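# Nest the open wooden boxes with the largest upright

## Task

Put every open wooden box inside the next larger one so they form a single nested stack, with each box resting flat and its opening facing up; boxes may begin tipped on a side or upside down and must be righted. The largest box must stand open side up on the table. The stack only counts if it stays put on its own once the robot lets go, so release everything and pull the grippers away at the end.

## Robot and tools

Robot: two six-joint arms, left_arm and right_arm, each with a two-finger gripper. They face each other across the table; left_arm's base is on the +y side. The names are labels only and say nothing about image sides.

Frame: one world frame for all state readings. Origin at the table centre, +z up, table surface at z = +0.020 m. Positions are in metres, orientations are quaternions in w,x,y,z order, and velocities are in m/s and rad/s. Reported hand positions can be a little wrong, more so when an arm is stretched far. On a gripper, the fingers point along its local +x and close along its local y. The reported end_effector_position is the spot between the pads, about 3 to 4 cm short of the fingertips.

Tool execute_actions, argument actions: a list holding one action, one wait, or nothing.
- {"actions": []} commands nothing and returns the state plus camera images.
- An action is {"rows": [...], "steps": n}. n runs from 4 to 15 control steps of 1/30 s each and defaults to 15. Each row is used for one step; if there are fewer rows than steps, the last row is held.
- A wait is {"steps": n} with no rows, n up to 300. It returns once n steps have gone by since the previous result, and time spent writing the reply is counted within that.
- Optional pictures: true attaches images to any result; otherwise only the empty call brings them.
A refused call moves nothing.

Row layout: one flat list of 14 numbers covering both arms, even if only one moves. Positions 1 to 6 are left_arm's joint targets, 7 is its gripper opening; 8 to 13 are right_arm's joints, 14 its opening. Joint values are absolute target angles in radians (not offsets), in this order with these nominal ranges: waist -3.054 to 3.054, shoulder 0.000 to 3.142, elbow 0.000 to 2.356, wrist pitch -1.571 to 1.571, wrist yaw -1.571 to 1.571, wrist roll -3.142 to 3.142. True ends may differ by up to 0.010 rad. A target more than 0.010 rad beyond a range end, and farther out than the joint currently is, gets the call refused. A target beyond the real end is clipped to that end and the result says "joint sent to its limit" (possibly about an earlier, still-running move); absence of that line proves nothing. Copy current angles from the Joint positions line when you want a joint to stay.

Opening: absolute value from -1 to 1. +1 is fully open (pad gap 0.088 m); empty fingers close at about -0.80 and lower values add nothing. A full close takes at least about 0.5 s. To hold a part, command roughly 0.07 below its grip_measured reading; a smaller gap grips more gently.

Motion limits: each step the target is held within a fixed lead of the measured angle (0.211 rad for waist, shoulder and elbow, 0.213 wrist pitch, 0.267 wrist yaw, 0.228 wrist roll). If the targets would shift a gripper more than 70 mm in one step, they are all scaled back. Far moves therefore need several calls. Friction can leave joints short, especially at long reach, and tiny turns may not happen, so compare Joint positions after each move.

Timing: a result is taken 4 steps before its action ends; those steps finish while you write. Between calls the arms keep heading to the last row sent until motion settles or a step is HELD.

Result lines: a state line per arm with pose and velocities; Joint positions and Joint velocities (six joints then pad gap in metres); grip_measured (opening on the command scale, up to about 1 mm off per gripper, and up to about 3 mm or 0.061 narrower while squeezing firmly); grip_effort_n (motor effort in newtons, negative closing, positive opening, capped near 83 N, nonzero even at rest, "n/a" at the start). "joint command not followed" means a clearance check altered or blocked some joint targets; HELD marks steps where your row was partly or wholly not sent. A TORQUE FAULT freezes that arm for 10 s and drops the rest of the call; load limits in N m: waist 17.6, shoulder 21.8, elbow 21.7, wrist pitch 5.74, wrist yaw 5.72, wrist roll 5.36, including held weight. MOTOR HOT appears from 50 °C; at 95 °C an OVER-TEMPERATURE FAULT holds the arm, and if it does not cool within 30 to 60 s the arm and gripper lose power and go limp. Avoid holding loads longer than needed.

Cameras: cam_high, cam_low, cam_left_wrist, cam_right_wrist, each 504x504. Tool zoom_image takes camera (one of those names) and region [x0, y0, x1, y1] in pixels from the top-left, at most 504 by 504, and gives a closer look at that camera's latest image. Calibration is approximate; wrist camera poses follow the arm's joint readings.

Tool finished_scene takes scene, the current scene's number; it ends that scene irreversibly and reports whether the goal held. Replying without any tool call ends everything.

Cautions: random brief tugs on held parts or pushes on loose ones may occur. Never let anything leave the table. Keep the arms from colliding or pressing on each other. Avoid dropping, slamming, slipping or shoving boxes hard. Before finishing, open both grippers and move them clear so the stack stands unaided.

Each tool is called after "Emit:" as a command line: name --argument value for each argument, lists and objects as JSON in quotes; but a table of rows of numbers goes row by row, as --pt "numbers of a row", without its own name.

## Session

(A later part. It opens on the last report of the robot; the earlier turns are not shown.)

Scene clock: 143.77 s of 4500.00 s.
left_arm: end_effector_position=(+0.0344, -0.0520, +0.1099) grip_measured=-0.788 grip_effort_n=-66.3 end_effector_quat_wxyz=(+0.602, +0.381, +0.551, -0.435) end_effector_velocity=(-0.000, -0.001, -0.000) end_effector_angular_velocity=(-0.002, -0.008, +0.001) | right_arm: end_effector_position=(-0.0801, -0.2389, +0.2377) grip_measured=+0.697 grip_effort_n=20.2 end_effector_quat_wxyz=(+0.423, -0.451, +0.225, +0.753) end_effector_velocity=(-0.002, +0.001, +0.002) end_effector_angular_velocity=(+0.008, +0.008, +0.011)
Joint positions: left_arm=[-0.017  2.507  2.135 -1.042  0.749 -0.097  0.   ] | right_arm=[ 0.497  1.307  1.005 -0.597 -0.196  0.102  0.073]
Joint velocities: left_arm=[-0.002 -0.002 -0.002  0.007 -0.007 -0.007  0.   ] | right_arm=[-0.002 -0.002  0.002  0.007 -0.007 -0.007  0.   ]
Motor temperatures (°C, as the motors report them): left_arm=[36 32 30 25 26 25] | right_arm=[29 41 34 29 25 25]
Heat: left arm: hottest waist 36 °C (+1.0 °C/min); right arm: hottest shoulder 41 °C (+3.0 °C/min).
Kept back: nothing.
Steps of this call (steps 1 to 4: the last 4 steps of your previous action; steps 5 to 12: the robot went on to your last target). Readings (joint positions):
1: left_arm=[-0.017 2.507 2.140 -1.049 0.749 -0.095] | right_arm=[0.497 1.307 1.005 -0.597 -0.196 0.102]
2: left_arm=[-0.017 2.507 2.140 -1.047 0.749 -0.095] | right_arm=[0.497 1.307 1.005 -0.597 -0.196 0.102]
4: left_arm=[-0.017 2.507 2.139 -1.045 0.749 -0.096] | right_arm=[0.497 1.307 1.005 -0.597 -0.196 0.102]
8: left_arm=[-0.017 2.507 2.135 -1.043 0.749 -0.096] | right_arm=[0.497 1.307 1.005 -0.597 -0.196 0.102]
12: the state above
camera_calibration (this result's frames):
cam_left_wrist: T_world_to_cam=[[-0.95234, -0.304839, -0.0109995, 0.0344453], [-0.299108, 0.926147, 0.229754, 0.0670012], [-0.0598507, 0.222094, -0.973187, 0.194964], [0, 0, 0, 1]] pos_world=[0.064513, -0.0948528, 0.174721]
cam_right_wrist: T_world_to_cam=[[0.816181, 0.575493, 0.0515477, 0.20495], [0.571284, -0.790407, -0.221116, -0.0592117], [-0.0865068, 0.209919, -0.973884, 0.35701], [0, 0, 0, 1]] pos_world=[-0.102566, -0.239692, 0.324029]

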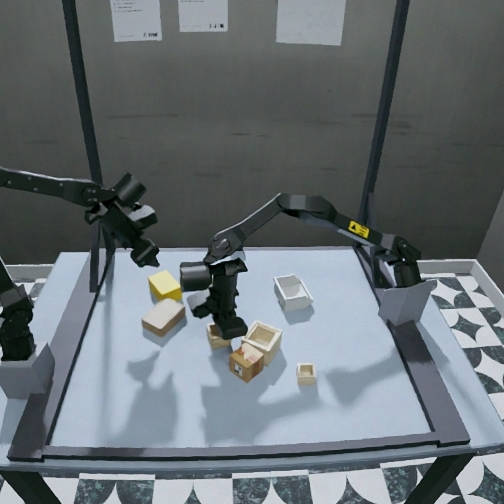

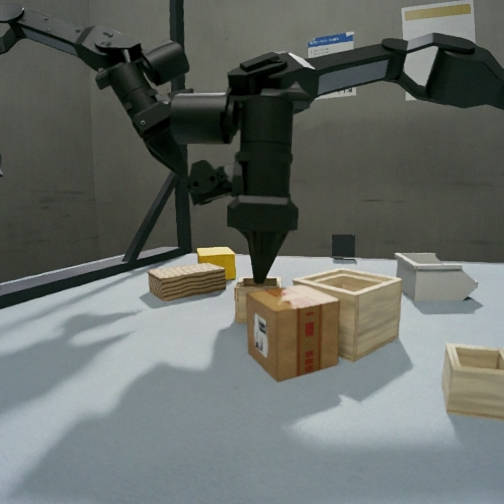

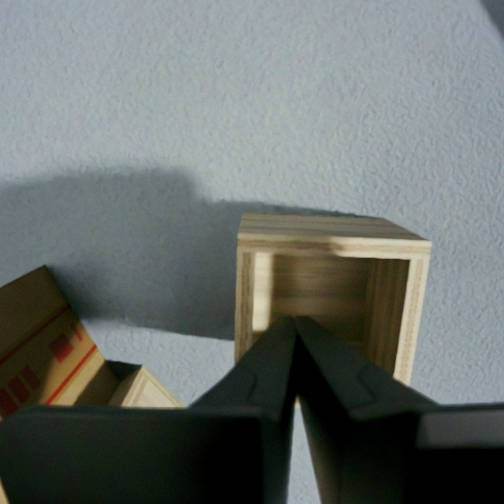

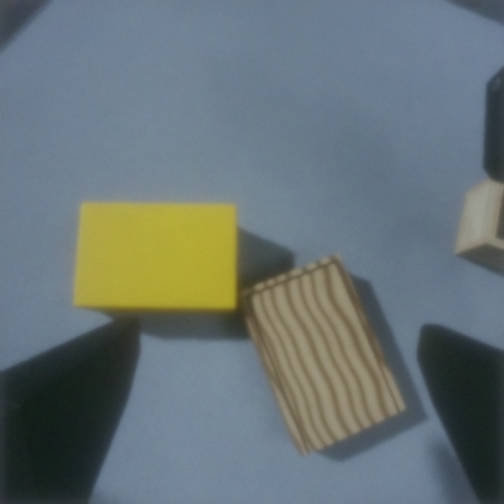

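Emit:
execute_actions --actions "[{\"rows\":[[-0.04,2.505,2.14,-1.07,0.75,-0.12,-0.8,0.5,1.3,1.0,-0.6,-0.2,0.1,0.7]],\"steps\":12},{\"rows\":[[0,0,0,0,0,0,0,0,0,0,0,0,0,0]]}][:1]"

Emit:
execute_actions --actions '[{"rows":[[-0.074,2.522,2.095,-0.92,0.762,-0.218,-0.8,0.5,1.3,1.0,-0.6,-0.2,0.1,0.7]],"steps":15}]'

Emit:
execute_actions --actions '[{"steps":12}]' --pictures true


Scene clock: 144.33 s of 4500.00 s.
left_arm: end_effector_position=(+0.0151, -0.0634, +0.0821) grip_measured=-0.788 grip_effort_n=-66.3 end_effector_quat_wxyz=(+0.601, +0.369, +0.555, -0.441) end_effector_velocity=(-0.002, -0.006, -0.005) end_effector_angular_velocity=(-0.021, -0.006, +0.015) | right_arm: end_effector_position=(-0.0801, -0.2389, +0.2377) grip_measured=+0.697 grip_effort_n=19.8 end_effector_quat_wxyz=(+0.423, -0.451, +0.225, +0.753) end_effector_velocity=(+0.000, -0.001, -0.001) end_effector_angular_velocity=(-0.008, -0.002, +0.006)
Joint positions: left_arm=[-0.082  2.509  2.102 -0.929  0.759 -0.208  0.   ] | right_arm=[ 0.497  1.307  1.005 -0.597 -0.196  0.102  0.073]
Joint velocities: left_arm=[-0.012 -0.002 -0.012  0.051 -0.007 -0.051 -0.   ] | right_arm=[-0.002  0.002  0.002 -0.007 -0.007 -0.007 -0.   ]
Motor temperatures (°C, as the motors report them): left_arm=[36 33 30 25 26 25] | right_arm=[29 41 34 29 25 25]
Heat: left arm: hottest waist 36 °C (+1.0 °C/min); right arm: hottest shoulder 41 °C (+3.0 °C/min).
Steps of this call (steps 1 to 6: the robot went on to your last target; steps 7 to 17: the first 11 steps of this action). Readings (joint positions):
7: left_arm=[-0.018 2.507 2.131 -1.031 0.749 -0.111] | right_arm=[0.497 1.307 1.005 -0.597 -0.196 0.102]
8: left_arm=[-0.022 2.507 2.124 -1.001 0.750 -0.137] | right_arm=[0.497 1.307 1.005 -0.597 -0.196 0.102]
10: left_arm=[-0.037 2.507 2.116 -0.966 0.753 -0.170] | right_arm=[0.497 1.307 1.005 -0.597 -0.196 0.102]
14: left_arm=[-0.073 2.509 2.104 -0.937 0.757 -0.199] | right_arm=[0.497 1.307 1.005 -0.597 -0.196 0.102]
17: the state above

Scene clock: 144.73 s of 4500.00 s.
left_arm: end_effector_position=(+0.0171, -0.0643, +0.0835) grip_measured=-0.788 grip_effort_n=-66.3 end_effector_quat_wxyz=(+0.604, +0.365, +0.554, -0.441) end_effector_velocity=(-0.004, +0.001, -0.000) end_effector_angular_velocity=(+0.007, -0.006, -0.010) | right_arm: end_effector_position=(-0.0801, -0.2389, +0.2377) grip_measured=+0.697 grip_effort_n=19.3 end_effector_quat_wxyz=(+0.423, -0.451, +0.225, +0.753) end_effector_velocity=(-0.002, -0.001, +0.000) end_effector_angular_velocity=(+0.006, -0.001, +0.027)
Joint positions: left_arm=[-0.078  2.509  2.101 -0.922  0.759 -0.215  0.   ] | right_arm=[ 0.497  1.307  1.005 -0.597 -0.196  0.102  0.073]
Joint velocities: left_arm=[-0.007 -0.007 -0.002 -0.007 -0.007  0.007 -0.   ] | right_arm=[ 0.002 -0.002 -0.002  0.007 -0.007 -0.022  0.   ]
Motor temperatures (°C, as the motors report them): left_arm=[36 33 30 25 26 25] | right_arm=[29 40 34 29 25 25]
Heat: left arm: hottest waist 36 °C (+1.0 °C/min); right arm: hottest shoulder 40 °C (+2.0 °C/min).
Kept back: nothing.
Steps of this call (steps 1 to 4: the last 4 steps of your previous action; steps 5 to 12: the robot went on to your last target). Readings (joint positions):
1: left_arm=[-0.082 2.509 2.102 -0.927 0.759 -0.210] | right_arm=[0.497 1.307 1.005 -0.597 -0.196 0.102]
2: left_arm=[-0.081 2.509 2.101 -0.926 0.759 -0.211] | right_arm=[0.497 1.307 1.005 -0.597 -0.196 0.102]
4: left_arm=[-0.079 2.509 2.101 -0.924 0.759 -0.212] | right_arm=[0.497 1.307 1.005 -0.597 -0.196 0.102]
8: left_arm=[-0.078 2.509 2.101 -0.923 0.759 -0.214] | right_arm=[0.497 1.307 1.005 -0.597 -0.196 0.102]
12: the state above
camera_calibration (this result's frames):
cam_left_wrist: T_world_to_cam=[[-0.94762, -0.319043, 0.0150707, 0.0107006], [-0.308637, 0.926816, 0.213903, 0.0807831], [-0.082212, 0.198047, -0.976739, 0.170136], [0, 0, 0, 1]] pos_world=[0.0490599, -0.105152, 0.148737]
cam_right_wrist: T_world_to_cam=[[0.816181, 0.575493, 0.0515477, 0.20495], [0.571284, -0.790407, -0.221116, -0.0592117], [-0.0865068, 0.209919, -0.973884, 0.35701], [0, 0, 0, 1]] pos_world=[-0.102566, -0.239692, 0.324029]

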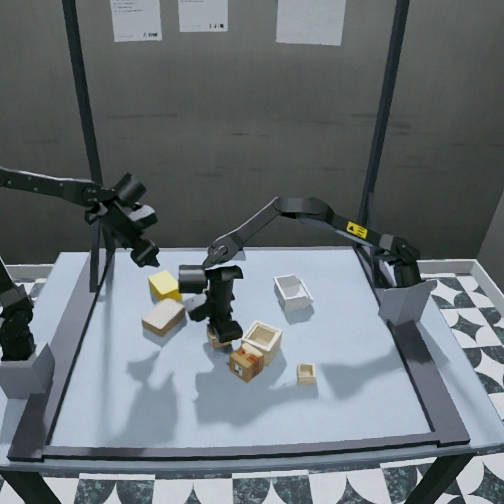

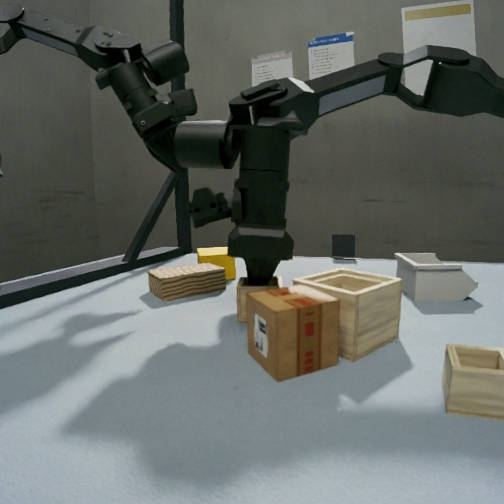

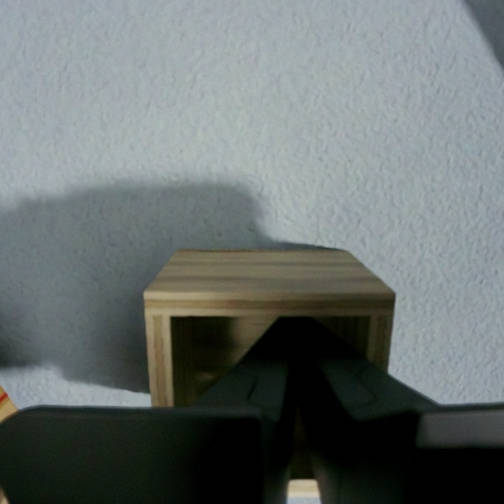

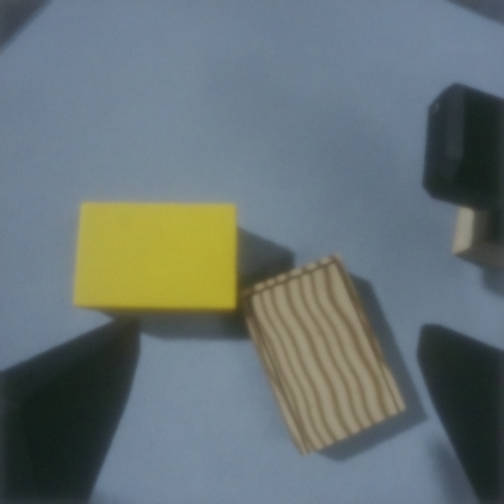

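Inside. Expand, going slightly deeper.

Emit:
execute_actions --actions '[{"rows":[[-0.08,2.525,2.09,-0.90,0.762,-0.225,-0.8,0.5,1.3,1.0,-0.6,-0.2,0.1,0.7]],"steps":10}]'

Emit:
execute_actions --actions '[{"rows":[[-0.08,2.525,2.09,-0.90,0.762,-0.225,0.2,0.5,1.3,1.0,-0.6,-0.2,0.1,0.7]],"steps":15}]'

Emit:
execute_actions --actions '[{"steps":10}]'

Scene clock: 145.03 s of 4500.00 s.
left_arm: end_effector_position=(+0.0181, -0.0657, +0.0822) grip_measured=-0.788 grip_effort_n=-66.3 end_effector_quat_wxyz=(+0.605, +0.364, +0.552, -0.443) end_effector_velocity=(+0.002, +0.001, -0.013) end_effector_angular_velocity=(+0.005, +0.011, -0.004) | right_arm: end_effector_position=(-0.0801, -0.2390, +0.2377) grip_measured=+0.697 grip_effort_n=19.8 end_effector_quat_wxyz=(+0.423, -0.451, +0.225, +0.753) end_effector_velocity=(+0.000, -0.004, -0.001) end_effector_angular_velocity=(-0.013, +0.004, -0.002)
Joint positions: left_arm=[-0.079  2.511  2.097 -0.906  0.759 -0.22   0.   ] | right_arm=[ 0.497  1.307  1.005 -0.597 -0.196  0.102  0.073]
Joint velocities: left_arm=[-0.012  0.017 -0.017  0.037  0.007 -0.007 -0.   ] | right_arm=[ 0.002 -0.007 -0.007 -0.007 -0.007  0.007 -0.   ]
Motor temperatures (°C, as the motors report them): left_arm=[36 33 30 25 26 25] | right_arm=[29 40 34 29 25 25]
Heat: left arm: hottest waist 36 °C (+1.0 °C/min); right arm: hottest shoulder 40 °C (+2.0 °C/min).
Steps of this call (steps 1 to 3: the robot went on to your last target; steps 4 to 9: the first 6 steps of this action). Readings (joint positions):
4: left_arm=[-0.078 2.509 2.100 -0.920 0.759 -0.215] | right_arm=[0.497 1.307 1.005 -0.597 -0.196 0.102]
5: left_arm=[-0.078 2.510 2.099 -0.915 0.759 -0.217] | right_arm=[0.497 1.307 1.005 -0.597 -0.196 0.102]
7: left_arm=[-0.078 2.510 2.098 -0.909 0.759 -0.219] | right_arm=[0.497 1.307 1.005 -0.597 -0.196 0.102]
9: the state above

Scene clock: 145.53 s of 4500.00 s.
left_arm: end_effector_position=(+0.0177, -0.0658, +0.0806) grip_measured=-0.389 grip_effort_n=83.0 end_effector_quat_wxyz=(+0.605, +0.364, +0.552, -0.443) end_effector_velocity=(+0.000, +0.003, -0.002) end_effector_angular_velocity=(+0.011, -0.003, +0.015) | right_arm: end_effector_position=(-0.0801, -0.2390, +0.2377) grip_measured=+0.697 grip_effort_n=18.8 end_effector_quat_wxyz=(+0.423, -0.451, +0.225, +0.753) end_effector_velocity=(+0.001, -0.005, -0.002) end_effector_angular_velocity=(-0.032, +0.006, -0.004)
Joint positions: left_arm=[-0.081  2.512  2.095 -0.902  0.759 -0.222  0.02 ] | right_arm=[ 0.497  1.307  1.005 -0.597 -0.196  0.102  0.073]
Joint velocities: left_arm=[-0.002 -0.002 -0.007 -0.007 -0.007 -0.007 -0.   ] | right_arm=[-0.002 -0.002 -0.002 -0.022 -0.022  0.007 -0.   ]
Motor temperatures (°C, as the motors report them): left_arm=[36 33 30 25 26 25] | right_arm=[28 40 34 29 25 25]
Heat: left arm: hottest waist 36 °C (+1.0 °C/min); right arm: hottest shoulder 40 °C (+2.0 °C/min).
Steps of this call (steps 1 to 4: the last 4 steps of your previous action; steps 5 to 15: the first 11 steps of this action). Readings (joint positions):
5: left_arm=[-0.081 2.512 2.095 -0.903 0.759 -0.222] | right_arm=[0.497 1.307 1.005 -0.597 -0.196 0.102]
6: left_arm=[-0.081 2.512 2.095 -0.903 0.759 -0.222] | right_arm=[0.497 1.307 1.005 -0.597 -0.196 0.102]
8: left_arm=[-0.081 2.512 2.095 -0.903 0.759 -0.222] | right_arm=[0.497 1.307 1.005 -0.597 -0.196 0.102]
12: left_arm=[-0.081 2.512 2.095 -0.902 0.759 -0.222] | right_arm=[0.497 1.307 1.005 -0.597 -0.196 0.102]
15: the state above

Scene clock: 145.87 s of 4500.00 s.
left_arm: end_effector_position=(+0.0177, -0.0658, +0.0806) grip_measured=-0.389 grip_effort_n=83.0 end_effector_quat_wxyz=(+0.605, +0.364, +0.552, -0.443) end_effector_velocity=(-0.000, +0.006, -0.002) end_effector_angular_velocity=(+0.022, -0.003, +0.010) | right_arm: end_effector_position=(-0.0801, -0.2390, +0.2377) grip_measured=+0.697 grip_effort_n=18.8 end_effector_quat_wxyz=(+0.423, -0.451, +0.225, +0.753) end_effector_velocity=(-0.005, -0.003, -0.002) end_effector_angular_velocity=(-0.021, +0.029, +0.014)
Joint positions: left_arm=[-0.081  2.512  2.095 -0.902  0.759 -0.222  0.02 ] | right_arm=[ 0.497  1.307  1.005 -0.597 -0.196  0.102  0.073]
Joint velocities: left_arm=[-0.002 -0.002 -0.007 -0.022 -0.007  0.007 -0.   ] | right_arm=[ 0.002  0.002 -0.002  0.007 -0.037  0.007 -0.   ]
Motor temperatures (°C, as the motors report them): left_arm=[36 33 30 25 26 25] | right_arm=[28 40 34 29 25 25]
Heat: left arm: hottest waist 36 °C (+1.0 °C/min); right arm: hottest shoulder 40 °C (+2.0 °C/min).
Kept back: nothing.
Steps of this call (steps 1 to 4: the last 4 steps of your previous action; steps 5 to 10: the robot went on to your last target). Readings (joint positions):
1: left_arm=[-0.081 2.512 2.095 -0.902 0.759 -0.222] | right_arm=[0.497 1.307 1.005 -0.597 -0.196 0.102]
2: left_arm=[-0.081 2.512 2.095 -0.902 0.759 -0.222] | right_arm=[0.497 1.307 1.005 -0.597 -0.196 0.102]
4: left_arm=[-0.081 2.512 2.095 -0.902 0.759 -0.222] | right_arm=[0.497 1.307 1.005 -0.597 -0.196 0.102]
8: left_arm=[-0.081 2.512 2.095 -0.902 0.759 -0.222] | right_arm=[0.497 1.307 1.005 -0.597 -0.196 0.102]
10: the state above

Gripped. Lift higher and view A.

Emit:
execute_actions --actions '[{"rows":[[0.023,2.513,2.267,-1.215,0.743,-0.056,-0.2,0.5,1.3,1.0,-0.6,-0.2,0.1,0.7]],"steps":15}]'

Emit:
execute_actions --actions '[{"rows":[[0.15,2.2,1.75,-1.0,0.78,0.2,-0.2,0.5,1.3,1.0,-0.6,-0.2,0.1,0.7]],"steps":15}]'

Emit:
execute_actions --actions '[{"steps":15}]' --pictures true

Scene clock: 146.37 s of 4500.00 s.
left_arm: end_effector_position=(+0.0368, -0.0523, +0.1442) grip_measured=-0.389 grip_effort_n=83.0 end_effector_quat_wxyz=(+0.611, +0.372, +0.555, -0.424) end_effector_velocity=(-0.003, +0.035, +0.001) end_effector_angular_velocity=(+0.136, +0.027, +0.078) | right_arm: end_effector_position=(-0.0801, -0.2390, +0.2377) grip_measured=+0.697 grip_effort_n=19.3 end_effector_quat_wxyz=(+0.423, -0.451, +0.225, +0.753) end_effector_velocity=(+0.002, -0.003, -0.001) end_effector_angular_velocity=(-0.009, -0.017, +0.001)
Joint positions: left_arm=[ 0.031  2.516  2.253 -1.191  0.746 -0.069  0.02 ] | right_arm=[ 0.497  1.307  1.005 -0.597 -0.196  0.102  0.073]
Joint velocities: left_arm=[ 0.012 -0.002 -0.002 -0.198 -0.022  0.066 -0.   ] | right_arm=[ 0.002 -0.002  0.002 -0.022  0.007 -0.007 -0.   ]
Motor temperatures (°C, as the motors report them): left_arm=[36 33 30 25 26 25] | right_arm=[28 40 34 29 25 25]
Heat: left arm: hottest waist 36 °C (+1.0 °C/min); right arm: hottest shoulder 40 °C (+2.0 °C/min).
Steps of this call (steps 1 to 4: the robot went on to your last target; steps 5 to 15: the first 11 steps of this action). Readings (joint positions):
5: left_arm=[-0.079 2.513 2.111 -0.926 0.759 -0.204] | right_arm=[0.497 1.307 1.005 -0.597 -0.196 0.102]
6: left_arm=[-0.073 2.518 2.141 -0.979 0.759 -0.169] | right_arm=[0.497 1.307 1.005 -0.597 -0.196 0.102]
8: left_arm=[-0.046 2.520 2.186 -1.066 0.754 -0.123] | right_arm=[0.497 1.307 1.005 -0.597 -0.196 0.102]
12: left_arm=[0.015 2.516 2.244 -1.162 0.749 -0.080] | right_arm=[0.497 1.307 1.005 -0.597 -0.196 0.102]
15: the state above

Scene clock: 146.87 s of 4500.00 s.
left_arm: end_effector_position=(+0.0401, -0.0095, +0.2076) grip_measured=-0.389 grip_effort_n=83.0 end_effector_quat_wxyz=(+0.607, +0.402, +0.466, -0.503) end_effector_velocity=(+0.015, +0.138, -0.103) end_effector_angular_velocity=(+0.295, +0.161, +0.163) | right_arm: end_effector_position=(-0.0801, -0.2390, +0.2377) grip_measured=+0.697 grip_effort_n=19.3 end_effector_quat_wxyz=(+0.423, -0.451, +0.225, +0.753) end_effector_velocity=(-0.001, -0.003, -0.001) end_effector_angular_velocity=(-0.016, +0.008, +0.013)
Joint positions: left_arm=[ 0.16   2.211  1.841 -1.015  0.775  0.181  0.02 ] | right_arm=[ 0.497  1.307  1.005 -0.597 -0.196  0.102  0.073]
Joint velocities: left_arm=[-0.002 -0.144 -0.652  0.051  0.007  0.139  0.   ] | right_arm=[-0.002 -0.002 -0.002 -0.007 -0.022 -0.007 -0.   ]
Motor temperatures (°C, as the motors report them): left_arm=[37 33 30 25 26 25] | right_arm=[28 40 34 29 25 25]
Heat: left arm: hottest waist 37 °C (+2.0 °C/min); right arm: hottest shoulder 40 °C (+2.0 °C/min).
Steps of this call (steps 1 to 4: the last 4 steps of your previous action; steps 5 to 15: the first 11 steps of this action). Readings (joint positions):
5: left_arm=[0.023 2.502 2.235 -1.184 0.749 -0.037] | right_arm=[0.497 1.307 1.005 -0.597 -0.196 0.102]
6: left_arm=[0.029 2.473 2.191 -1.142 0.754 0.011] | right_arm=[0.497 1.307 1.005 -0.597 -0.196 0.102]
8: left_arm=[0.059 2.409 2.103 -1.088 0.762 0.085] | right_arm=[0.497 1.307 1.005 -0.597 -0.196 0.102]
12: left_arm=[0.139 2.264 1.932 -1.027 0.771 0.160] | right_arm=[0.497 1.307 1.005 -0.597 -0.196 0.102]
15: the state above

Scene clock: 147.37 s of 4500.00 s.
left_arm: end_effector_position=(+0.0413, +0.0085, +0.1840) grip_measured=-0.389 grip_effort_n=83.0 end_effector_quat_wxyz=(+0.593, +0.406, +0.493, -0.490) end_effector_velocity=(-0.001, +0.000, +0.000) end_effector_angular_velocity=(+0.006, -0.004, +0.008) | right_arm: end_effector_position=(-0.0801, -0.2390, +0.2377) grip_measured=+0.697 grip_effort_n=19.3 end_effector_quat_wxyz=(+0.423, -0.451, +0.225, +0.753) end_effector_velocity=(-0.001, -0.003, -0.001) end_effector_angular_velocity=(-0.016, +0.008, +0.013)
Joint positions: left_arm=[ 0.144  2.21   1.756 -1.002  0.777  0.197  0.02 ] | right_arm=[ 0.497  1.307  1.005 -0.597 -0.196  0.102  0.073]
Joint velocities: left_arm=[-0.002 -0.002  0.002 -0.007 -0.007 -0.007 -0.   ] | right_arm=[-0.002 -0.002 -0.002 -0.007 -0.022 -0.007 -0.   ]
Motor temperatures (°C, as the motors report them): left_arm=[37 33 30 25 26 25] | right_arm=[28 40 34 29 25 25]
Heat: left arm: hottest waist 37 °C (+2.0 °C/min); right arm: hottest shoulder 40 °C (+2.0 °C/min).
Kept back: nothing.
Steps of this call (steps 1 to 4: the last 4 steps of your previous action; steps 5 to 15: the robot went on to your last target). Readings (joint positions):
1: left_arm=[0.159 2.209 1.821 -1.012 0.775 0.184] | right_arm=[0.497 1.307 1.005 -0.597 -0.196 0.102]
2: left_arm=[0.155 2.209 1.804 -1.009 0.775 0.187] | right_arm=[0.497 1.307 1.005 -0.597 -0.196 0.102]
4: left_arm=[0.149 2.210 1.776 -1.009 0.775 0.191] | right_arm=[0.497 1.307 1.005 -0.597 -0.196 0.102]
8: left_arm=[0.144 2.210 1.762 -1.003 0.777 0.195] | right_arm=[0.497 1.307 1.005 -0.597 -0.196 0.102]
15: the state above
camera_calibration (this result's frames):
cam_left_wrist: T_world_to_cam=[[-0.985898, -0.164165, -0.0324737, 0.0643565], [-0.167204, 0.974344, 0.150655, 0.00466066], [0.00690816, 0.153961, -0.988053, 0.254657], [0, 0, 0, 1]] pos_world=[0.062469, -0.0331831, 0.253002]
cam_right_wrist: T_world_to_cam=[[0.816228, 0.575427, 0.0515286, 0.204938], [0.571249, -0.790532, -0.220757, -0.0594084], [-0.0862948, 0.209624, -0.973967, 0.356953], [0, 0, 0, 1]] pos_world=[-0.102536, -0.239717, 0.323985]

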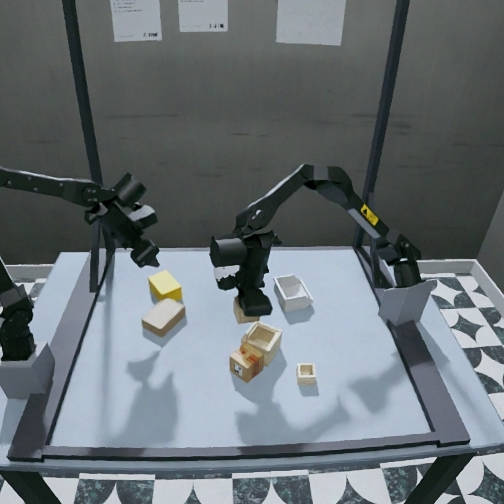

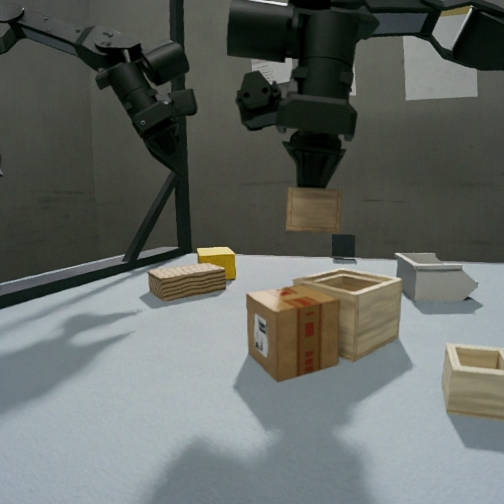

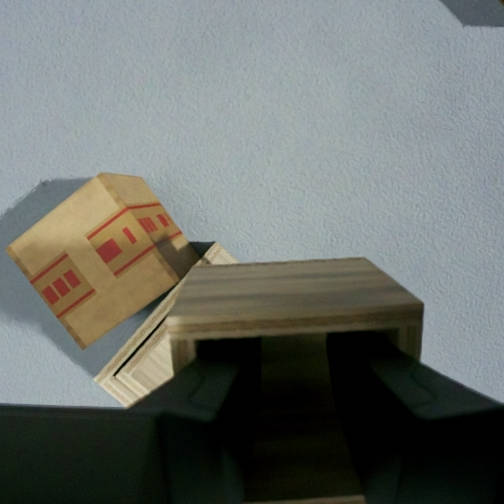

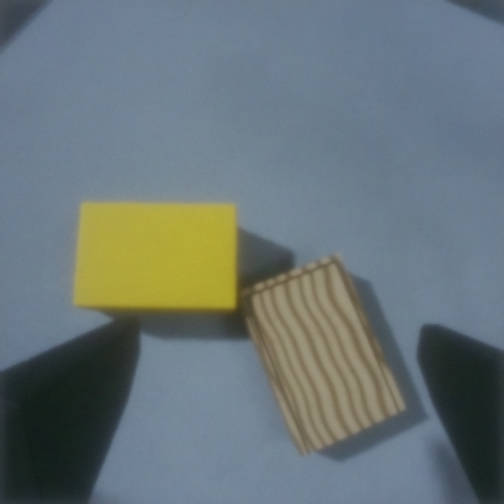

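Emit:
execute_actions --actions '[{"rows":[[0.19,2.215,1.57,-0.95,0.79,1.02,-0.2,0.5,1.3,1.0,-0.6,-0.2,0.1,0.7]],"steps":15}]'

Emit:
execute_actions --actions '[{"steps":25}]' --pictures true

Scene clock: 148.27 s of 4500.00 s.
left_arm: end_effector_position=(+0.0653, +0.0532, +0.1590) grip_measured=-0.389 grip_effort_n=83.0 end_effector_quat_wxyz=(+0.479, +0.519, +0.410, -0.576) end_effector_velocity=(+0.004, -0.007, +0.000) end_effector_angular_velocity=(-0.028, -0.209, -1.452) | right_arm: end_effector_position=(-0.0801, -0.2390, +0.2377) grip_measured=+0.697 grip_effort_n=19.8 end_effector_quat_wxyz=(+0.423, -0.451, +0.225, +0.753) end_effector_velocity=(+0.001, -0.002, -0.001) end_effector_angular_velocity=(-0.011, +0.004, -0.007)
Joint positions: left_arm=[ 0.186  2.216  1.582 -0.955  0.786  0.715  0.02 ] | right_arm=[ 0.497  1.307  1.005 -0.597 -0.196  0.102  0.073]
Joint velocities: left_arm=[-0.002 -0.002 -0.002  0.051 -0.007  1.429 -0.   ] | right_arm=[-0.002 -0.002 -0.002 -0.007 -0.007  0.007 -0.   ]
Motor temperatures (°C, as the motors report them): left_arm=[37 33 30 25 26 25] | right_arm=[28 40 34 29 25 25]
Heat: left arm: hottest waist 37 °C (+2.0 °C/min); right arm: hottest shoulder 40 °C (+2.0 °C/min).
Steps of this call (steps 1 to 15: the robot went on to your last target; step 16: nothing new was sent; steps 17 to 27: the first 11 steps of this action). Readings (joint positions):
17: left_arm=[0.145 2.210 1.739 -0.988 0.780 0.223] | right_arm=[0.497 1.307 1.005 -0.597 -0.196 0.102]
18: left_arm=[0.149 2.204 1.707 -0.974 0.785 0.278] | right_arm=[0.497 1.307 1.005 -0.597 -0.196 0.102]
20: left_arm=[0.162 2.199 1.651 -0.972 0.786 0.375] | right_arm=[0.497 1.307 1.005 -0.597 -0.196 0.102]
24: left_arm=[0.184 2.216 1.590 -0.961 0.786 0.568] | right_arm=[0.497 1.307 1.005 -0.597 -0.196 0.102]
27: the state above

Scene clock: 149.10 s of 4500.00 s.
left_arm: end_effector_position=(+0.0656, +0.0548, +0.1576) grip_measured=-0.389 grip_effort_n=83.0 end_effector_quat_wxyz=(+0.396, +0.585, +0.321, -0.631) end_effector_velocity=(-0.002, +0.004, -0.001) end_effector_angular_velocity=(+0.019, +0.005, +0.021) | right_arm: end_effector_position=(-0.0801, -0.2390, +0.2377) grip_measured=+0.697 grip_effort_n=19.3 end_effector_quat_wxyz=(+0.423, -0.451, +0.225, +0.753) end_effector_velocity=(-0.001, -0.003, -0.001) end_effector_angular_velocity=(-0.013, +0.001, +0.026)
Joint positions: left_arm=[ 0.186  2.216  1.575 -0.952  0.787  1.017  0.02 ] | right_arm=[ 0.497  1.307  1.005 -0.597 -0.196  0.102  0.073]
Joint velocities: left_arm=[-0.002 -0.002 -0.002 -0.022 -0.007 -0.007 -0.   ] | right_arm=[-0.002 -0.002 -0.002 -0.007 -0.022 -0.022 -0.   ]
Motor temperatures (°C, as the motors report them): left_arm=[37 33 30 25 26 25] | right_arm=[28 40 34 29 25 25]
Heat: left arm: hottest waist 37 °C (+2.0 °C/min); right arm: hottest shoulder 40 °C (+2.0 °C/min).
Kept back: nothing.
Steps of this call (steps 1 to 4: the last 4 steps of your previous action; steps 5 to 25: the robot went on to your last target). Readings (joint positions):
1: left_arm=[0.186 2.216 1.582 -0.953 0.787 0.764] | right_arm=[0.497 1.307 1.005 -0.597 -0.196 0.102]
2: left_arm=[0.186 2.216 1.582 -0.953 0.787 0.813] | right_arm=[0.497 1.307 1.005 -0.597 -0.196 0.102]
4: left_arm=[0.186 2.216 1.578 -0.953 0.787 0.897] | right_arm=[0.497 1.307 1.005 -0.597 -0.196 0.102]
8: left_arm=[0.186 2.216 1.576 -0.952 0.787 0.977] | right_arm=[0.497 1.307 1.005 -0.597 -0.196 0.102]
25: the state above
camera_calibration (this result's frames):
cam_left_wrist: T_world_to_cam=[[-0.859263, 0.503705, -0.0891514, 0.0591259], [0.475413, 0.850696, 0.224275, -0.0793555], [0.188809, 0.150328, -0.970439, 0.206799], [0, 0, 0, 1]] pos_world=[0.0494858, 0.0066378, 0.223755]
cam_right_wrist: T_world_to_cam=[[0.816228, 0.575427, 0.0515286, 0.204938], [0.571249, -0.790532, -0.220757, -0.0594084], [-0.0862948, 0.209624, -0.973967, 0.356953], [0, 0, 0, 1]] pos_world=[-0.102536, -0.239717, 0.323985]

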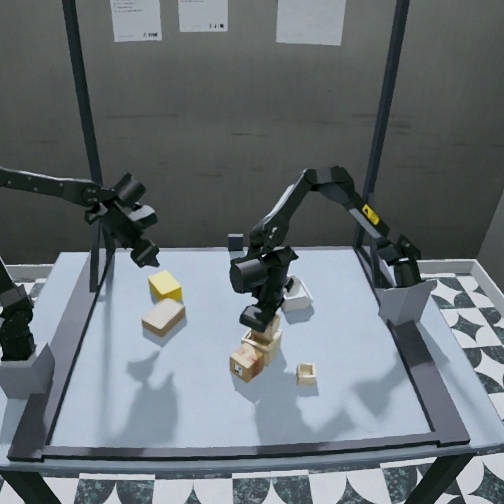

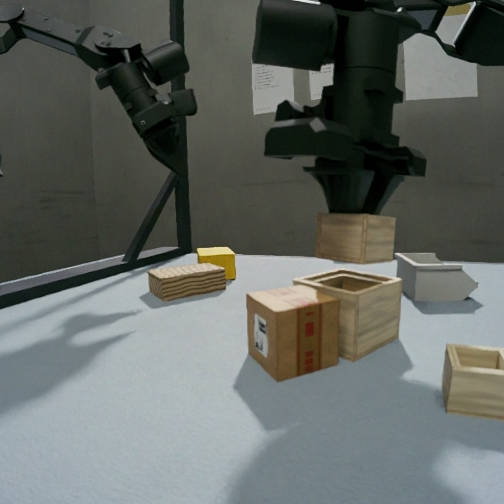

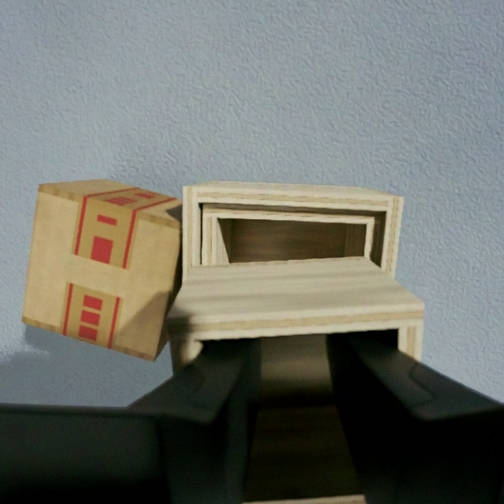

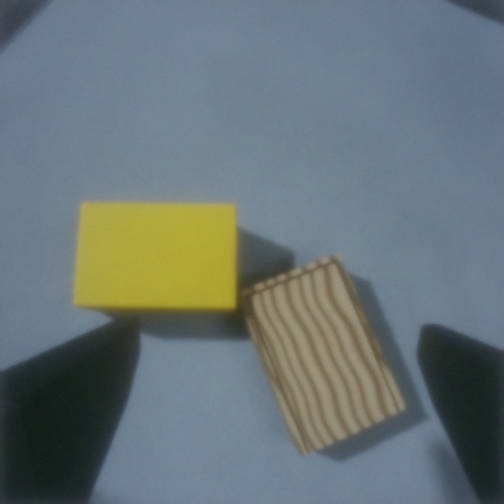

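Emit:
execute_actions --actions '[{"rows":[[0.158,2.245,1.534,-0.867,0.79,1.03,-0.2,0.5,1.3,1.0,-0.6,-0.2,0.1,0.7]],"steps":15}]'

Emit:
execute_actions --actions '[{"steps":12}]' --pictures true

Scene clock: 149.73 s of 4500.00 s.
left_arm: end_effector_position=(+0.0678, +0.0526, +0.1397) grip_measured=-0.389 grip_effort_n=83.0 end_effector_quat_wxyz=(+0.382, +0.594, +0.304, -0.640) end_effector_velocity=(-0.002, -0.000, -0.005) end_effector_angular_velocity=(+0.009, -0.002, +0.012) | right_arm: end_effector_position=(-0.0801, -0.2390, +0.2377) grip_measured=+0.697 grip_effort_n=18.8 end_effector_quat_wxyz=(+0.423, -0.451, +0.225, +0.753) end_effector_velocity=(+0.003, -0.000, -0.001) end_effector_angular_velocity=(+0.001, -0.012, -0.001)
Joint positions: left_arm=[ 0.159  2.233  1.542 -0.871  0.788  1.026  0.02 ] | right_arm=[ 0.497  1.307  1.005 -0.597 -0.196  0.102  0.073]
Joint velocities: left_arm=[-0.012  0.002 -0.002  0.007 -0.007 -0.022 -0.   ] | right_arm=[-0.002 -0.002 -0.002 -0.007  0.007 -0.007  0.   ]
Motor temperatures (°C, as the motors report them): left_arm=[37 33 30 25 26 25] | right_arm=[28 40 34 29 25 25]
Heat: left arm: hottest waist 37 °C (+2.0 °C/min); right arm: hottest shoulder 40 °C (+2.0 °C/min).
Steps of this call (steps 1 to 8: the robot went on to your last target; steps 9 to 19: the first 11 steps of this action). Readings (joint positions):
9: left_arm=[0.186 2.216 1.571 -0.943 0.787 1.018] | right_arm=[0.497 1.307 1.005 -0.597 -0.196 0.102]
10: left_arm=[0.183 2.217 1.564 -0.922 0.787 1.020] | right_arm=[0.497 1.307 1.005 -0.597 -0.196 0.102]
12: left_arm=[0.173 2.221 1.556 -0.899 0.787 1.023] | right_arm=[0.497 1.307 1.005 -0.597 -0.196 0.102]
16: left_arm=[0.158 2.233 1.543 -0.881 0.787 1.026] | right_arm=[0.497 1.307 1.005 -0.597 -0.196 0.102]
19: the state above

Scene clock: 150.13 s of 4500.00 s.
left_arm: end_effector_position=(+0.0675, +0.0528, +0.1386) grip_measured=-0.389 grip_effort_n=83.0 end_effector_quat_wxyz=(+0.381, +0.594, +0.304, -0.640) end_effector_velocity=(+0.001, +0.001, +0.000) end_effector_angular_velocity=(+0.013, -0.017, +0.009) | right_arm: end_effector_position=(-0.0801, -0.2390, +0.2377) grip_measured=+0.697 grip_effort_n=19.8 end_effector_quat_wxyz=(+0.423, -0.451, +0.225, +0.753) end_effector_velocity=(+0.001, -0.002, -0.001) end_effector_angular_velocity=(-0.008, -0.002, +0.006)
Joint positions: left_arm=[ 0.157  2.234  1.54  -0.869  0.789  1.027  0.02 ] | right_arm=[ 0.497  1.307  1.005 -0.597 -0.196  0.102  0.073]
Joint velocities: left_arm=[-0.002 -0.002  0.002 -0.007 -0.022 -0.007  0.   ] | right_arm=[-0.002 -0.002 -0.002 -0.007 -0.007 -0.007 -0.   ]
Motor temperatures (°C, as the motors report them): left_arm=[37 33 30 25 26 25] | right_arm=[28 40 34 29 25 25]
Heat: left arm: hottest waist 37 °C (+1.0 °C/min); right arm: hottest shoulder 40 °C (+3.0 °C/min).
Kept back: nothing.
Steps of this call (steps 1 to 4: the last 4 steps of your previous action; steps 5 to 12: the robot went on to your last target). Readings (joint positions):
1: left_arm=[0.158 2.234 1.542 -0.871 0.788 1.026] | right_arm=[0.497 1.307 1.005 -0.597 -0.196 0.102]
2: left_arm=[0.158 2.234 1.541 -0.871 0.788 1.026] | right_arm=[0.497 1.307 1.005 -0.597 -0.196 0.102]
4: left_arm=[0.157 2.234 1.541 -0.870 0.788 1.027] | right_arm=[0.497 1.307 1.005 -0.597 -0.196 0.102]
8: left_arm=[0.157 2.234 1.540 -0.869 0.789 1.027] | right_arm=[0.497 1.307 1.005 -0.597 -0.196 0.102]
12: the state above
camera_calibration (this result's frames):
cam_left_wrist: T_world_to_cam=[[-0.831431, 0.547524, -0.0945481, 0.0565595], [0.517784, 0.825229, 0.225604, -0.0760297], [0.201547, 0.138619, -0.96962, 0.187874], [0, 0, 0, 1]] pos_world=[0.0485269, 0.00573135, 0.204666]
cam_right_wrist: T_world_to_cam=[[0.816228, 0.575427, 0.0515286, 0.204938], [0.571249, -0.790532, -0.220757, -0.0594084], [-0.0862948, 0.209624, -0.973967, 0.356953], [0, 0, 0, 1]] pos_world=[-0.102536, -0.239717, 0.323985]

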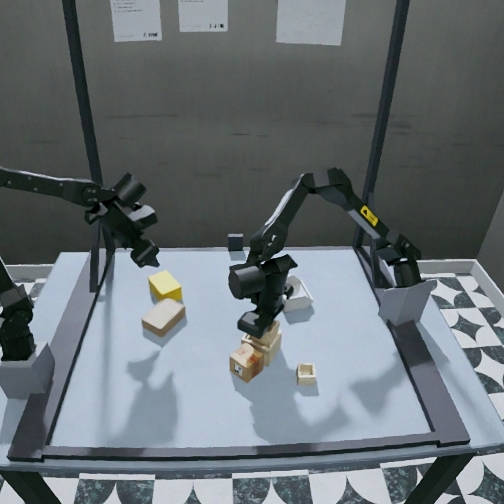

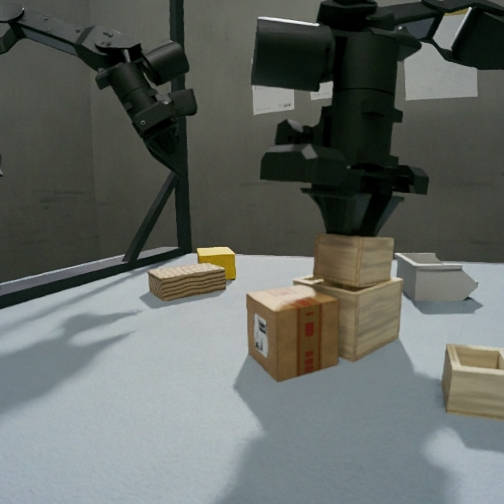

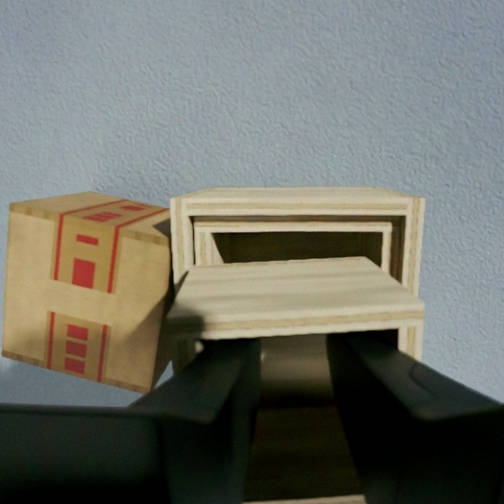

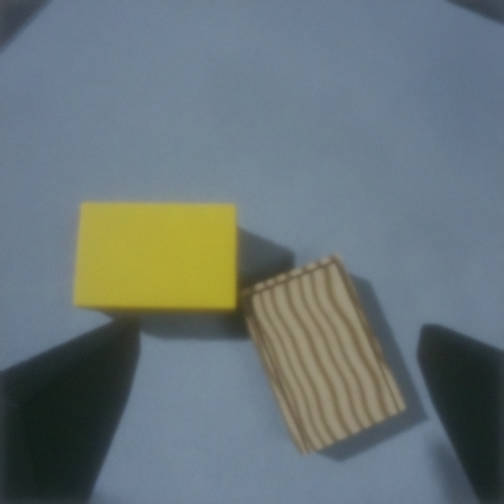

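Emit:
execute_actions --actions '[{"rows":[[0.15,2.25,1.565,-0.84,0.85,1.03,-0.2,0.5,1.3,1.0,-0.6,-0.2,0.1,0.7]],"steps":15}]'

Emit:
execute_actions --actions '[{"steps":12}]' --pictures true

Scene clock: 150.93 s of 4500.00 s.
left_arm: end_effector_position=(+0.0608, +0.0415, +0.1388) grip_measured=-0.389 grip_effort_n=83.0 end_effector_quat_wxyz=(+0.375, +0.581, +0.287, -0.663) end_effector_velocity=(+0.001, +0.001, -0.001) end_effector_angular_velocity=(+0.003, +0.010, +0.002) | right_arm: end_effector_position=(-0.0801, -0.2390, +0.2377) grip_measured=+0.697 grip_effort_n=19.3 end_effector_quat_wxyz=(+0.423, -0.451, +0.225, +0.753) end_effector_velocity=(+0.000, -0.001, +0.001) end_effector_angular_velocity=(-0.004, +0.000, +0.007)
Joint positions: left_arm=[ 0.149  2.239  1.555 -0.844  0.84   1.027  0.02 ] | right_arm=[ 0.497  1.307  1.005 -0.597 -0.196  0.102  0.073]
Joint velocities: left_arm=[ 0.002  0.007  0.002 -0.007  0.007  0.007 -0.   ] | right_arm=[-0.002 -0.002  0.002 -0.007 -0.007 -0.007 -0.   ]
Motor temperatures (°C, as the motors report them): left_arm=[37 33 30 25 26 25] | right_arm=[28 40 34 29 25 25]
Heat: left arm: hottest waist 37 °C (+1.0 °C/min); right arm: hottest shoulder 40 °C (+3.0 °C/min).
Steps of this call (steps 1 to 13: the robot went on to your last target; steps 14 to 24: the first 11 steps of this action). Readings (joint positions):
14: left_arm=[0.157 2.235 1.540 -0.866 0.793 1.027] | right_arm=[0.497 1.307 1.005 -0.597 -0.196 0.102]
15: left_arm=[0.156 2.236 1.541 -0.861 0.806 1.027] | right_arm=[0.497 1.307 1.005 -0.597 -0.196 0.102]
17: left_arm=[0.154 2.239 1.546 -0.852 0.823 1.027] | right_arm=[0.497 1.307 1.005 -0.597 -0.196 0.102]
21: left_arm=[0.149 2.239 1.553 -0.845 0.837 1.027] | right_arm=[0.497 1.307 1.005 -0.597 -0.196 0.102]
24: the state above

Scene clock: 151.33 s of 4500.00 s.
left_arm: end_effector_position=(+0.0603, +0.0406, +0.1390) grip_measured=-0.389 grip_effort_n=83.0 end_effector_quat_wxyz=(+0.375, +0.579, +0.286, -0.665) end_effector_velocity=(+0.002, -0.003, +0.003) end_effector_angular_velocity=(-0.009, -0.013, -0.001) | right_arm: end_effector_position=(-0.0801, -0.2390, +0.2377) grip_measured=+0.697 grip_effort_n=18.8 end_effector_quat_wxyz=(+0.423, -0.451, +0.225, +0.753) end_effector_velocity=(-0.004, -0.002, +0.002) end_effector_angular_velocity=(-0.005, +0.024, +0.010)
Joint positions: left_arm=[ 0.149  2.24   1.556 -0.842  0.846  1.027  0.02 ] | right_arm=[ 0.497  1.307  1.005 -0.597 -0.196  0.102  0.073]
Joint velocities: left_arm=[ 0.002 -0.002  0.007  0.007 -0.007 -0.007 -0.   ] | right_arm=[ 0.002 -0.007 -0.002  0.007 -0.022  0.007 -0.   ]
Motor temperatures (°C, as the motors report them): left_arm=[37 33 30 25 26 25] | right_arm=[28 40 34 29 25 25]
Heat: left arm: hottest waist 37 °C (+1.0 °C/min); right arm: hottest shoulder 40 °C (+3.0 °C/min).
Kept back: nothing.
Steps of this call (steps 1 to 4: the last 4 steps of your previous action; steps 5 to 12: the robot went on to your last target). Readings (joint positions):
1: left_arm=[0.149 2.240 1.555 -0.844 0.841 1.027] | right_arm=[0.497 1.307 1.005 -0.597 -0.196 0.102]
2: left_arm=[0.149 2.240 1.555 -0.843 0.841 1.027] | right_arm=[0.497 1.307 1.005 -0.597 -0.196 0.102]
4: left_arm=[0.149 2.240 1.555 -0.843 0.842 1.027] | right_arm=[0.497 1.307 1.005 -0.597 -0.196 0.102]
8: left_arm=[0.149 2.240 1.556 -0.843 0.843 1.027] | right_arm=[0.497 1.307 1.005 -0.597 -0.196 0.102]
12: the state above
camera_calibration (this result's frames):
cam_left_wrist: T_world_to_cam=[[-0.813641, 0.574716, -0.0876877, 0.0541793], [0.556248, 0.813437, 0.170026, -0.0564172], [0.169045, 0.0895641, -0.98153, 0.19707], [0, 0, 0, 1]] pos_world=[0.0421508, -0.00289623, 0.207773]
cam_right_wrist: T_world_to_cam=[[0.816228, 0.575427, 0.0515286, 0.204938], [0.571249, -0.790532, -0.220757, -0.0594084], [-0.0862948, 0.209624, -0.973967, 0.356953], [0, 0, 0, 1]] pos_world=[-0.102536, -0.239717, 0.323985]

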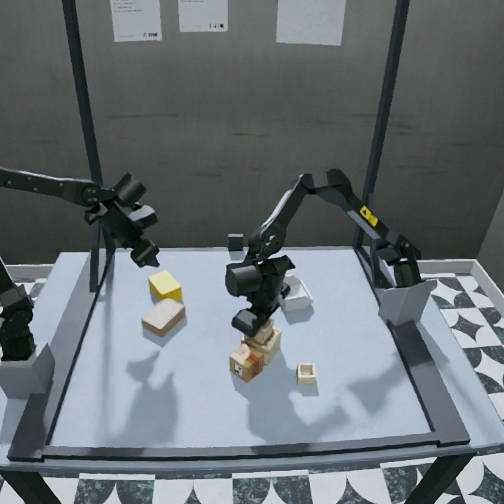

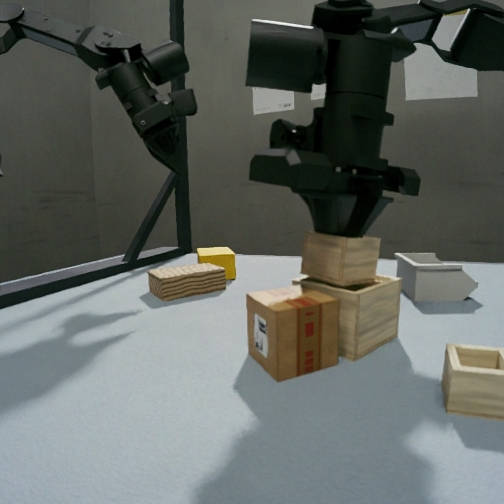

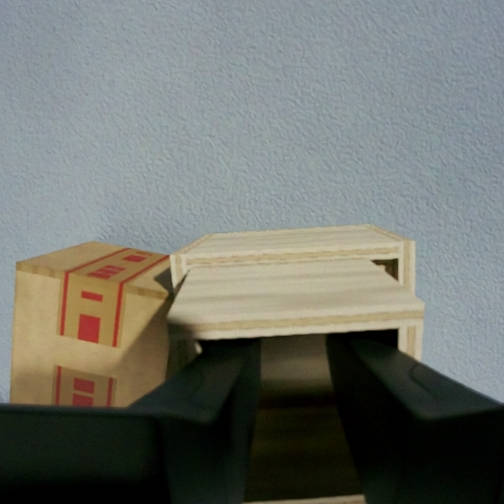

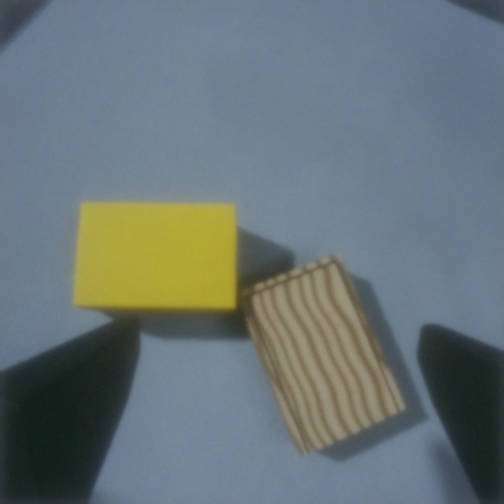

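Emit:
execute_actions --actions '[{"rows":[[0.157,2.27,1.60,-0.99,0.875,1.03,-0.2,0.5,1.3,1.0,-0.6,-0.2,0.1,0.7]],"steps":15}]'

Emit:
execute_actions --actions '[{"steps":12}]' --pictures true

Scene clock: 152.20 s of 4500.00 s.
left_arm: end_effector_position=(+0.0506, +0.0523, +0.1392) grip_measured=-0.389 grip_effort_n=83.0 end_effector_quat_wxyz=(+0.372, +0.556, +0.344, -0.659) end_effector_velocity=(-0.008, +0.007, -0.002) end_effector_angular_velocity=(+0.040, +0.033, +0.042) | right_arm: end_effector_position=(-0.0801, -0.2390, +0.2377) grip_measured=+0.697 grip_effort_n=19.3 end_effector_quat_wxyz=(+0.423, -0.451, +0.225, +0.753) end_effector_velocity=(+0.003, -0.000, -0.001) end_effector_angular_velocity=(+0.001, -0.012, -0.001)
Joint positions: left_arm=[ 0.151  2.259  1.59  -0.98   0.869  1.028  0.02 ] | right_arm=[ 0.497  1.307  1.005 -0.597 -0.196  0.102  0.073]
Joint velocities: left_arm=[-0.007  0.002  0.007 -0.066  0.007 -0.007 -0.   ] | right_arm=[-0.002 -0.002 -0.002 -0.007  0.007 -0.007 -0.   ]
Motor temperatures (°C, as the motors report them): left_arm=[37 33 30 25 26 25] | right_arm=[28 40 34 29 25 25]
Heat: left arm: hottest waist 37 °C (+1.0 °C/min); right arm: hottest shoulder 40 °C (+3.0 °C/min).
Steps of this call (steps 1 to 15: the robot went on to your last target; steps 16 to 26: the first 11 steps of this action). Readings (joint positions):
16: left_arm=[0.149 2.242 1.561 -0.855 0.847 1.027] | right_arm=[0.497 1.307 1.005 -0.597 -0.196 0.102]
17: left_arm=[0.149 2.246 1.570 -0.890 0.854 1.028] | right_arm=[0.497 1.307 1.005 -0.597 -0.196 0.102]
19: left_arm=[0.149 2.251 1.579 -0.931 0.861 1.028] | right_arm=[0.497 1.307 1.005 -0.597 -0.196 0.102]
23: left_arm=[0.151 2.257 1.588 -0.968 0.867 1.028] | right_arm=[0.497 1.307 1.005 -0.597 -0.196 0.102]
26: the state above

Scene clock: 152.60 s of 4500.00 s.
left_arm: end_effector_position=(+0.0499, +0.0529, +0.1393) grip_measured=-0.389 grip_effort_n=83.0 end_effector_quat_wxyz=(+0.372, +0.555, +0.347, -0.659) end_effector_velocity=(+0.001, +0.001, -0.000) end_effector_angular_velocity=(+0.015, -0.017, +0.008) | right_arm: end_effector_position=(-0.0801, -0.2390, +0.2377) grip_measured=+0.697 grip_effort_n=18.8 end_effector_quat_wxyz=(+0.423, -0.451, +0.225, +0.753) end_effector_velocity=(-0.000, -0.005, +0.001) end_effector_angular_velocity=(-0.020, +0.005, +0.011)
Joint positions: left_arm=[ 0.151  2.259  1.591 -0.988  0.871  1.028  0.02 ] | right_arm=[ 0.497  1.307  1.005 -0.597 -0.196  0.102  0.073]
Joint velocities: left_arm=[-0.002 -0.002  0.002 -0.007 -0.022 -0.007  0.   ] | right_arm=[-0.002 -0.007  0.002 -0.022 -0.022 -0.007  0.   ]
Motor temperatures (°C, as the motors report them): left_arm=[37 33 30 25 26 25] | right_arm=[28 40 34 29 25 25]
Heat: left arm: hottest waist 37 °C (+1.0 °C/min); right arm: hottest shoulder 40 °C (+3.0 °C/min).
Kept back: nothing.
Steps of this call (steps 1 to 4: the last 4 steps of your previous action; steps 5 to 12: the robot went on to your last target). Readings (joint positions):
1: left_arm=[0.151 2.259 1.590 -0.982 0.870 1.028] | right_arm=[0.497 1.307 1.005 -0.597 -0.196 0.102]
2: left_arm=[0.151 2.259 1.590 -0.983 0.870 1.028] | right_arm=[0.497 1.307 1.005 -0.597 -0.196 0.102]
4: left_arm=[0.151 2.259 1.591 -0.985 0.870 1.028] | right_arm=[0.497 1.307 1.005 -0.597 -0.196 0.102]
8: left_arm=[0.151 2.259 1.591 -0.987 0.870 1.028] | right_arm=[0.497 1.307 1.005 -0.597 -0.196 0.102]
12: the state above
camera_calibration (this result's frames):
cam_left_wrist: T_world_to_cam=[[-0.862334, 0.50622, 0.0110148, 0.0310271], [0.498956, 0.845855, 0.188606, -0.0620914], [0.0861591, 0.168137, -0.981991, 0.198021], [0, 0, 0, 1]] pos_world=[0.0406753, 0.00351918, 0.205824]
cam_right_wrist: T_world_to_cam=[[0.816228, 0.575427, 0.0515286, 0.204938], [0.571249, -0.790532, -0.220757, -0.0594084], [-0.0862948, 0.209624, -0.973967, 0.356953], [0, 0, 0, 1]] pos_world=[-0.102536, -0.239717, 0.323985]

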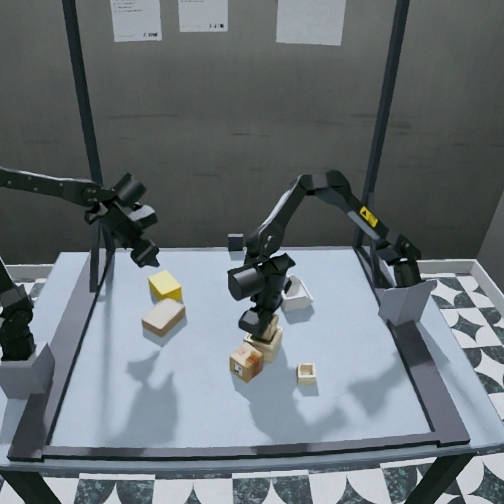

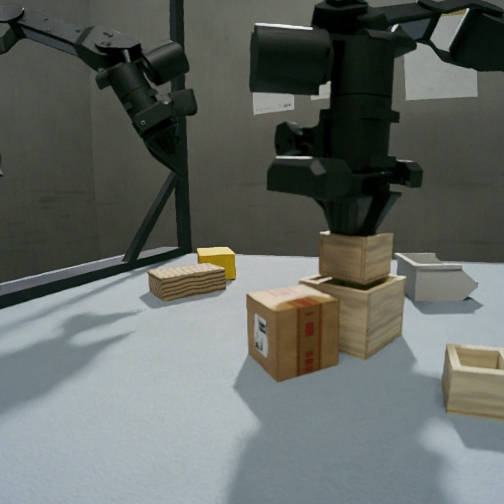

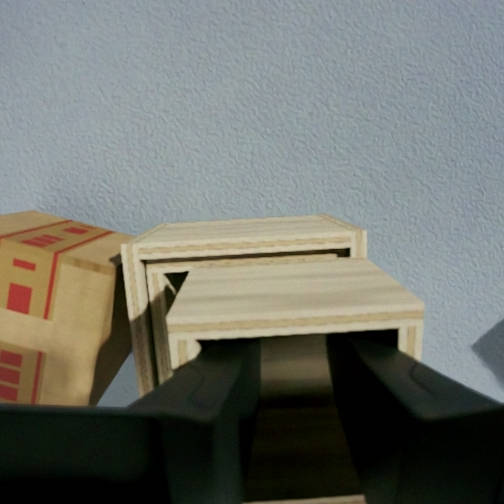

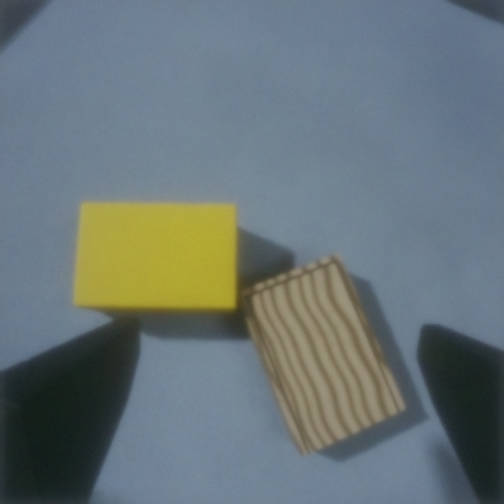

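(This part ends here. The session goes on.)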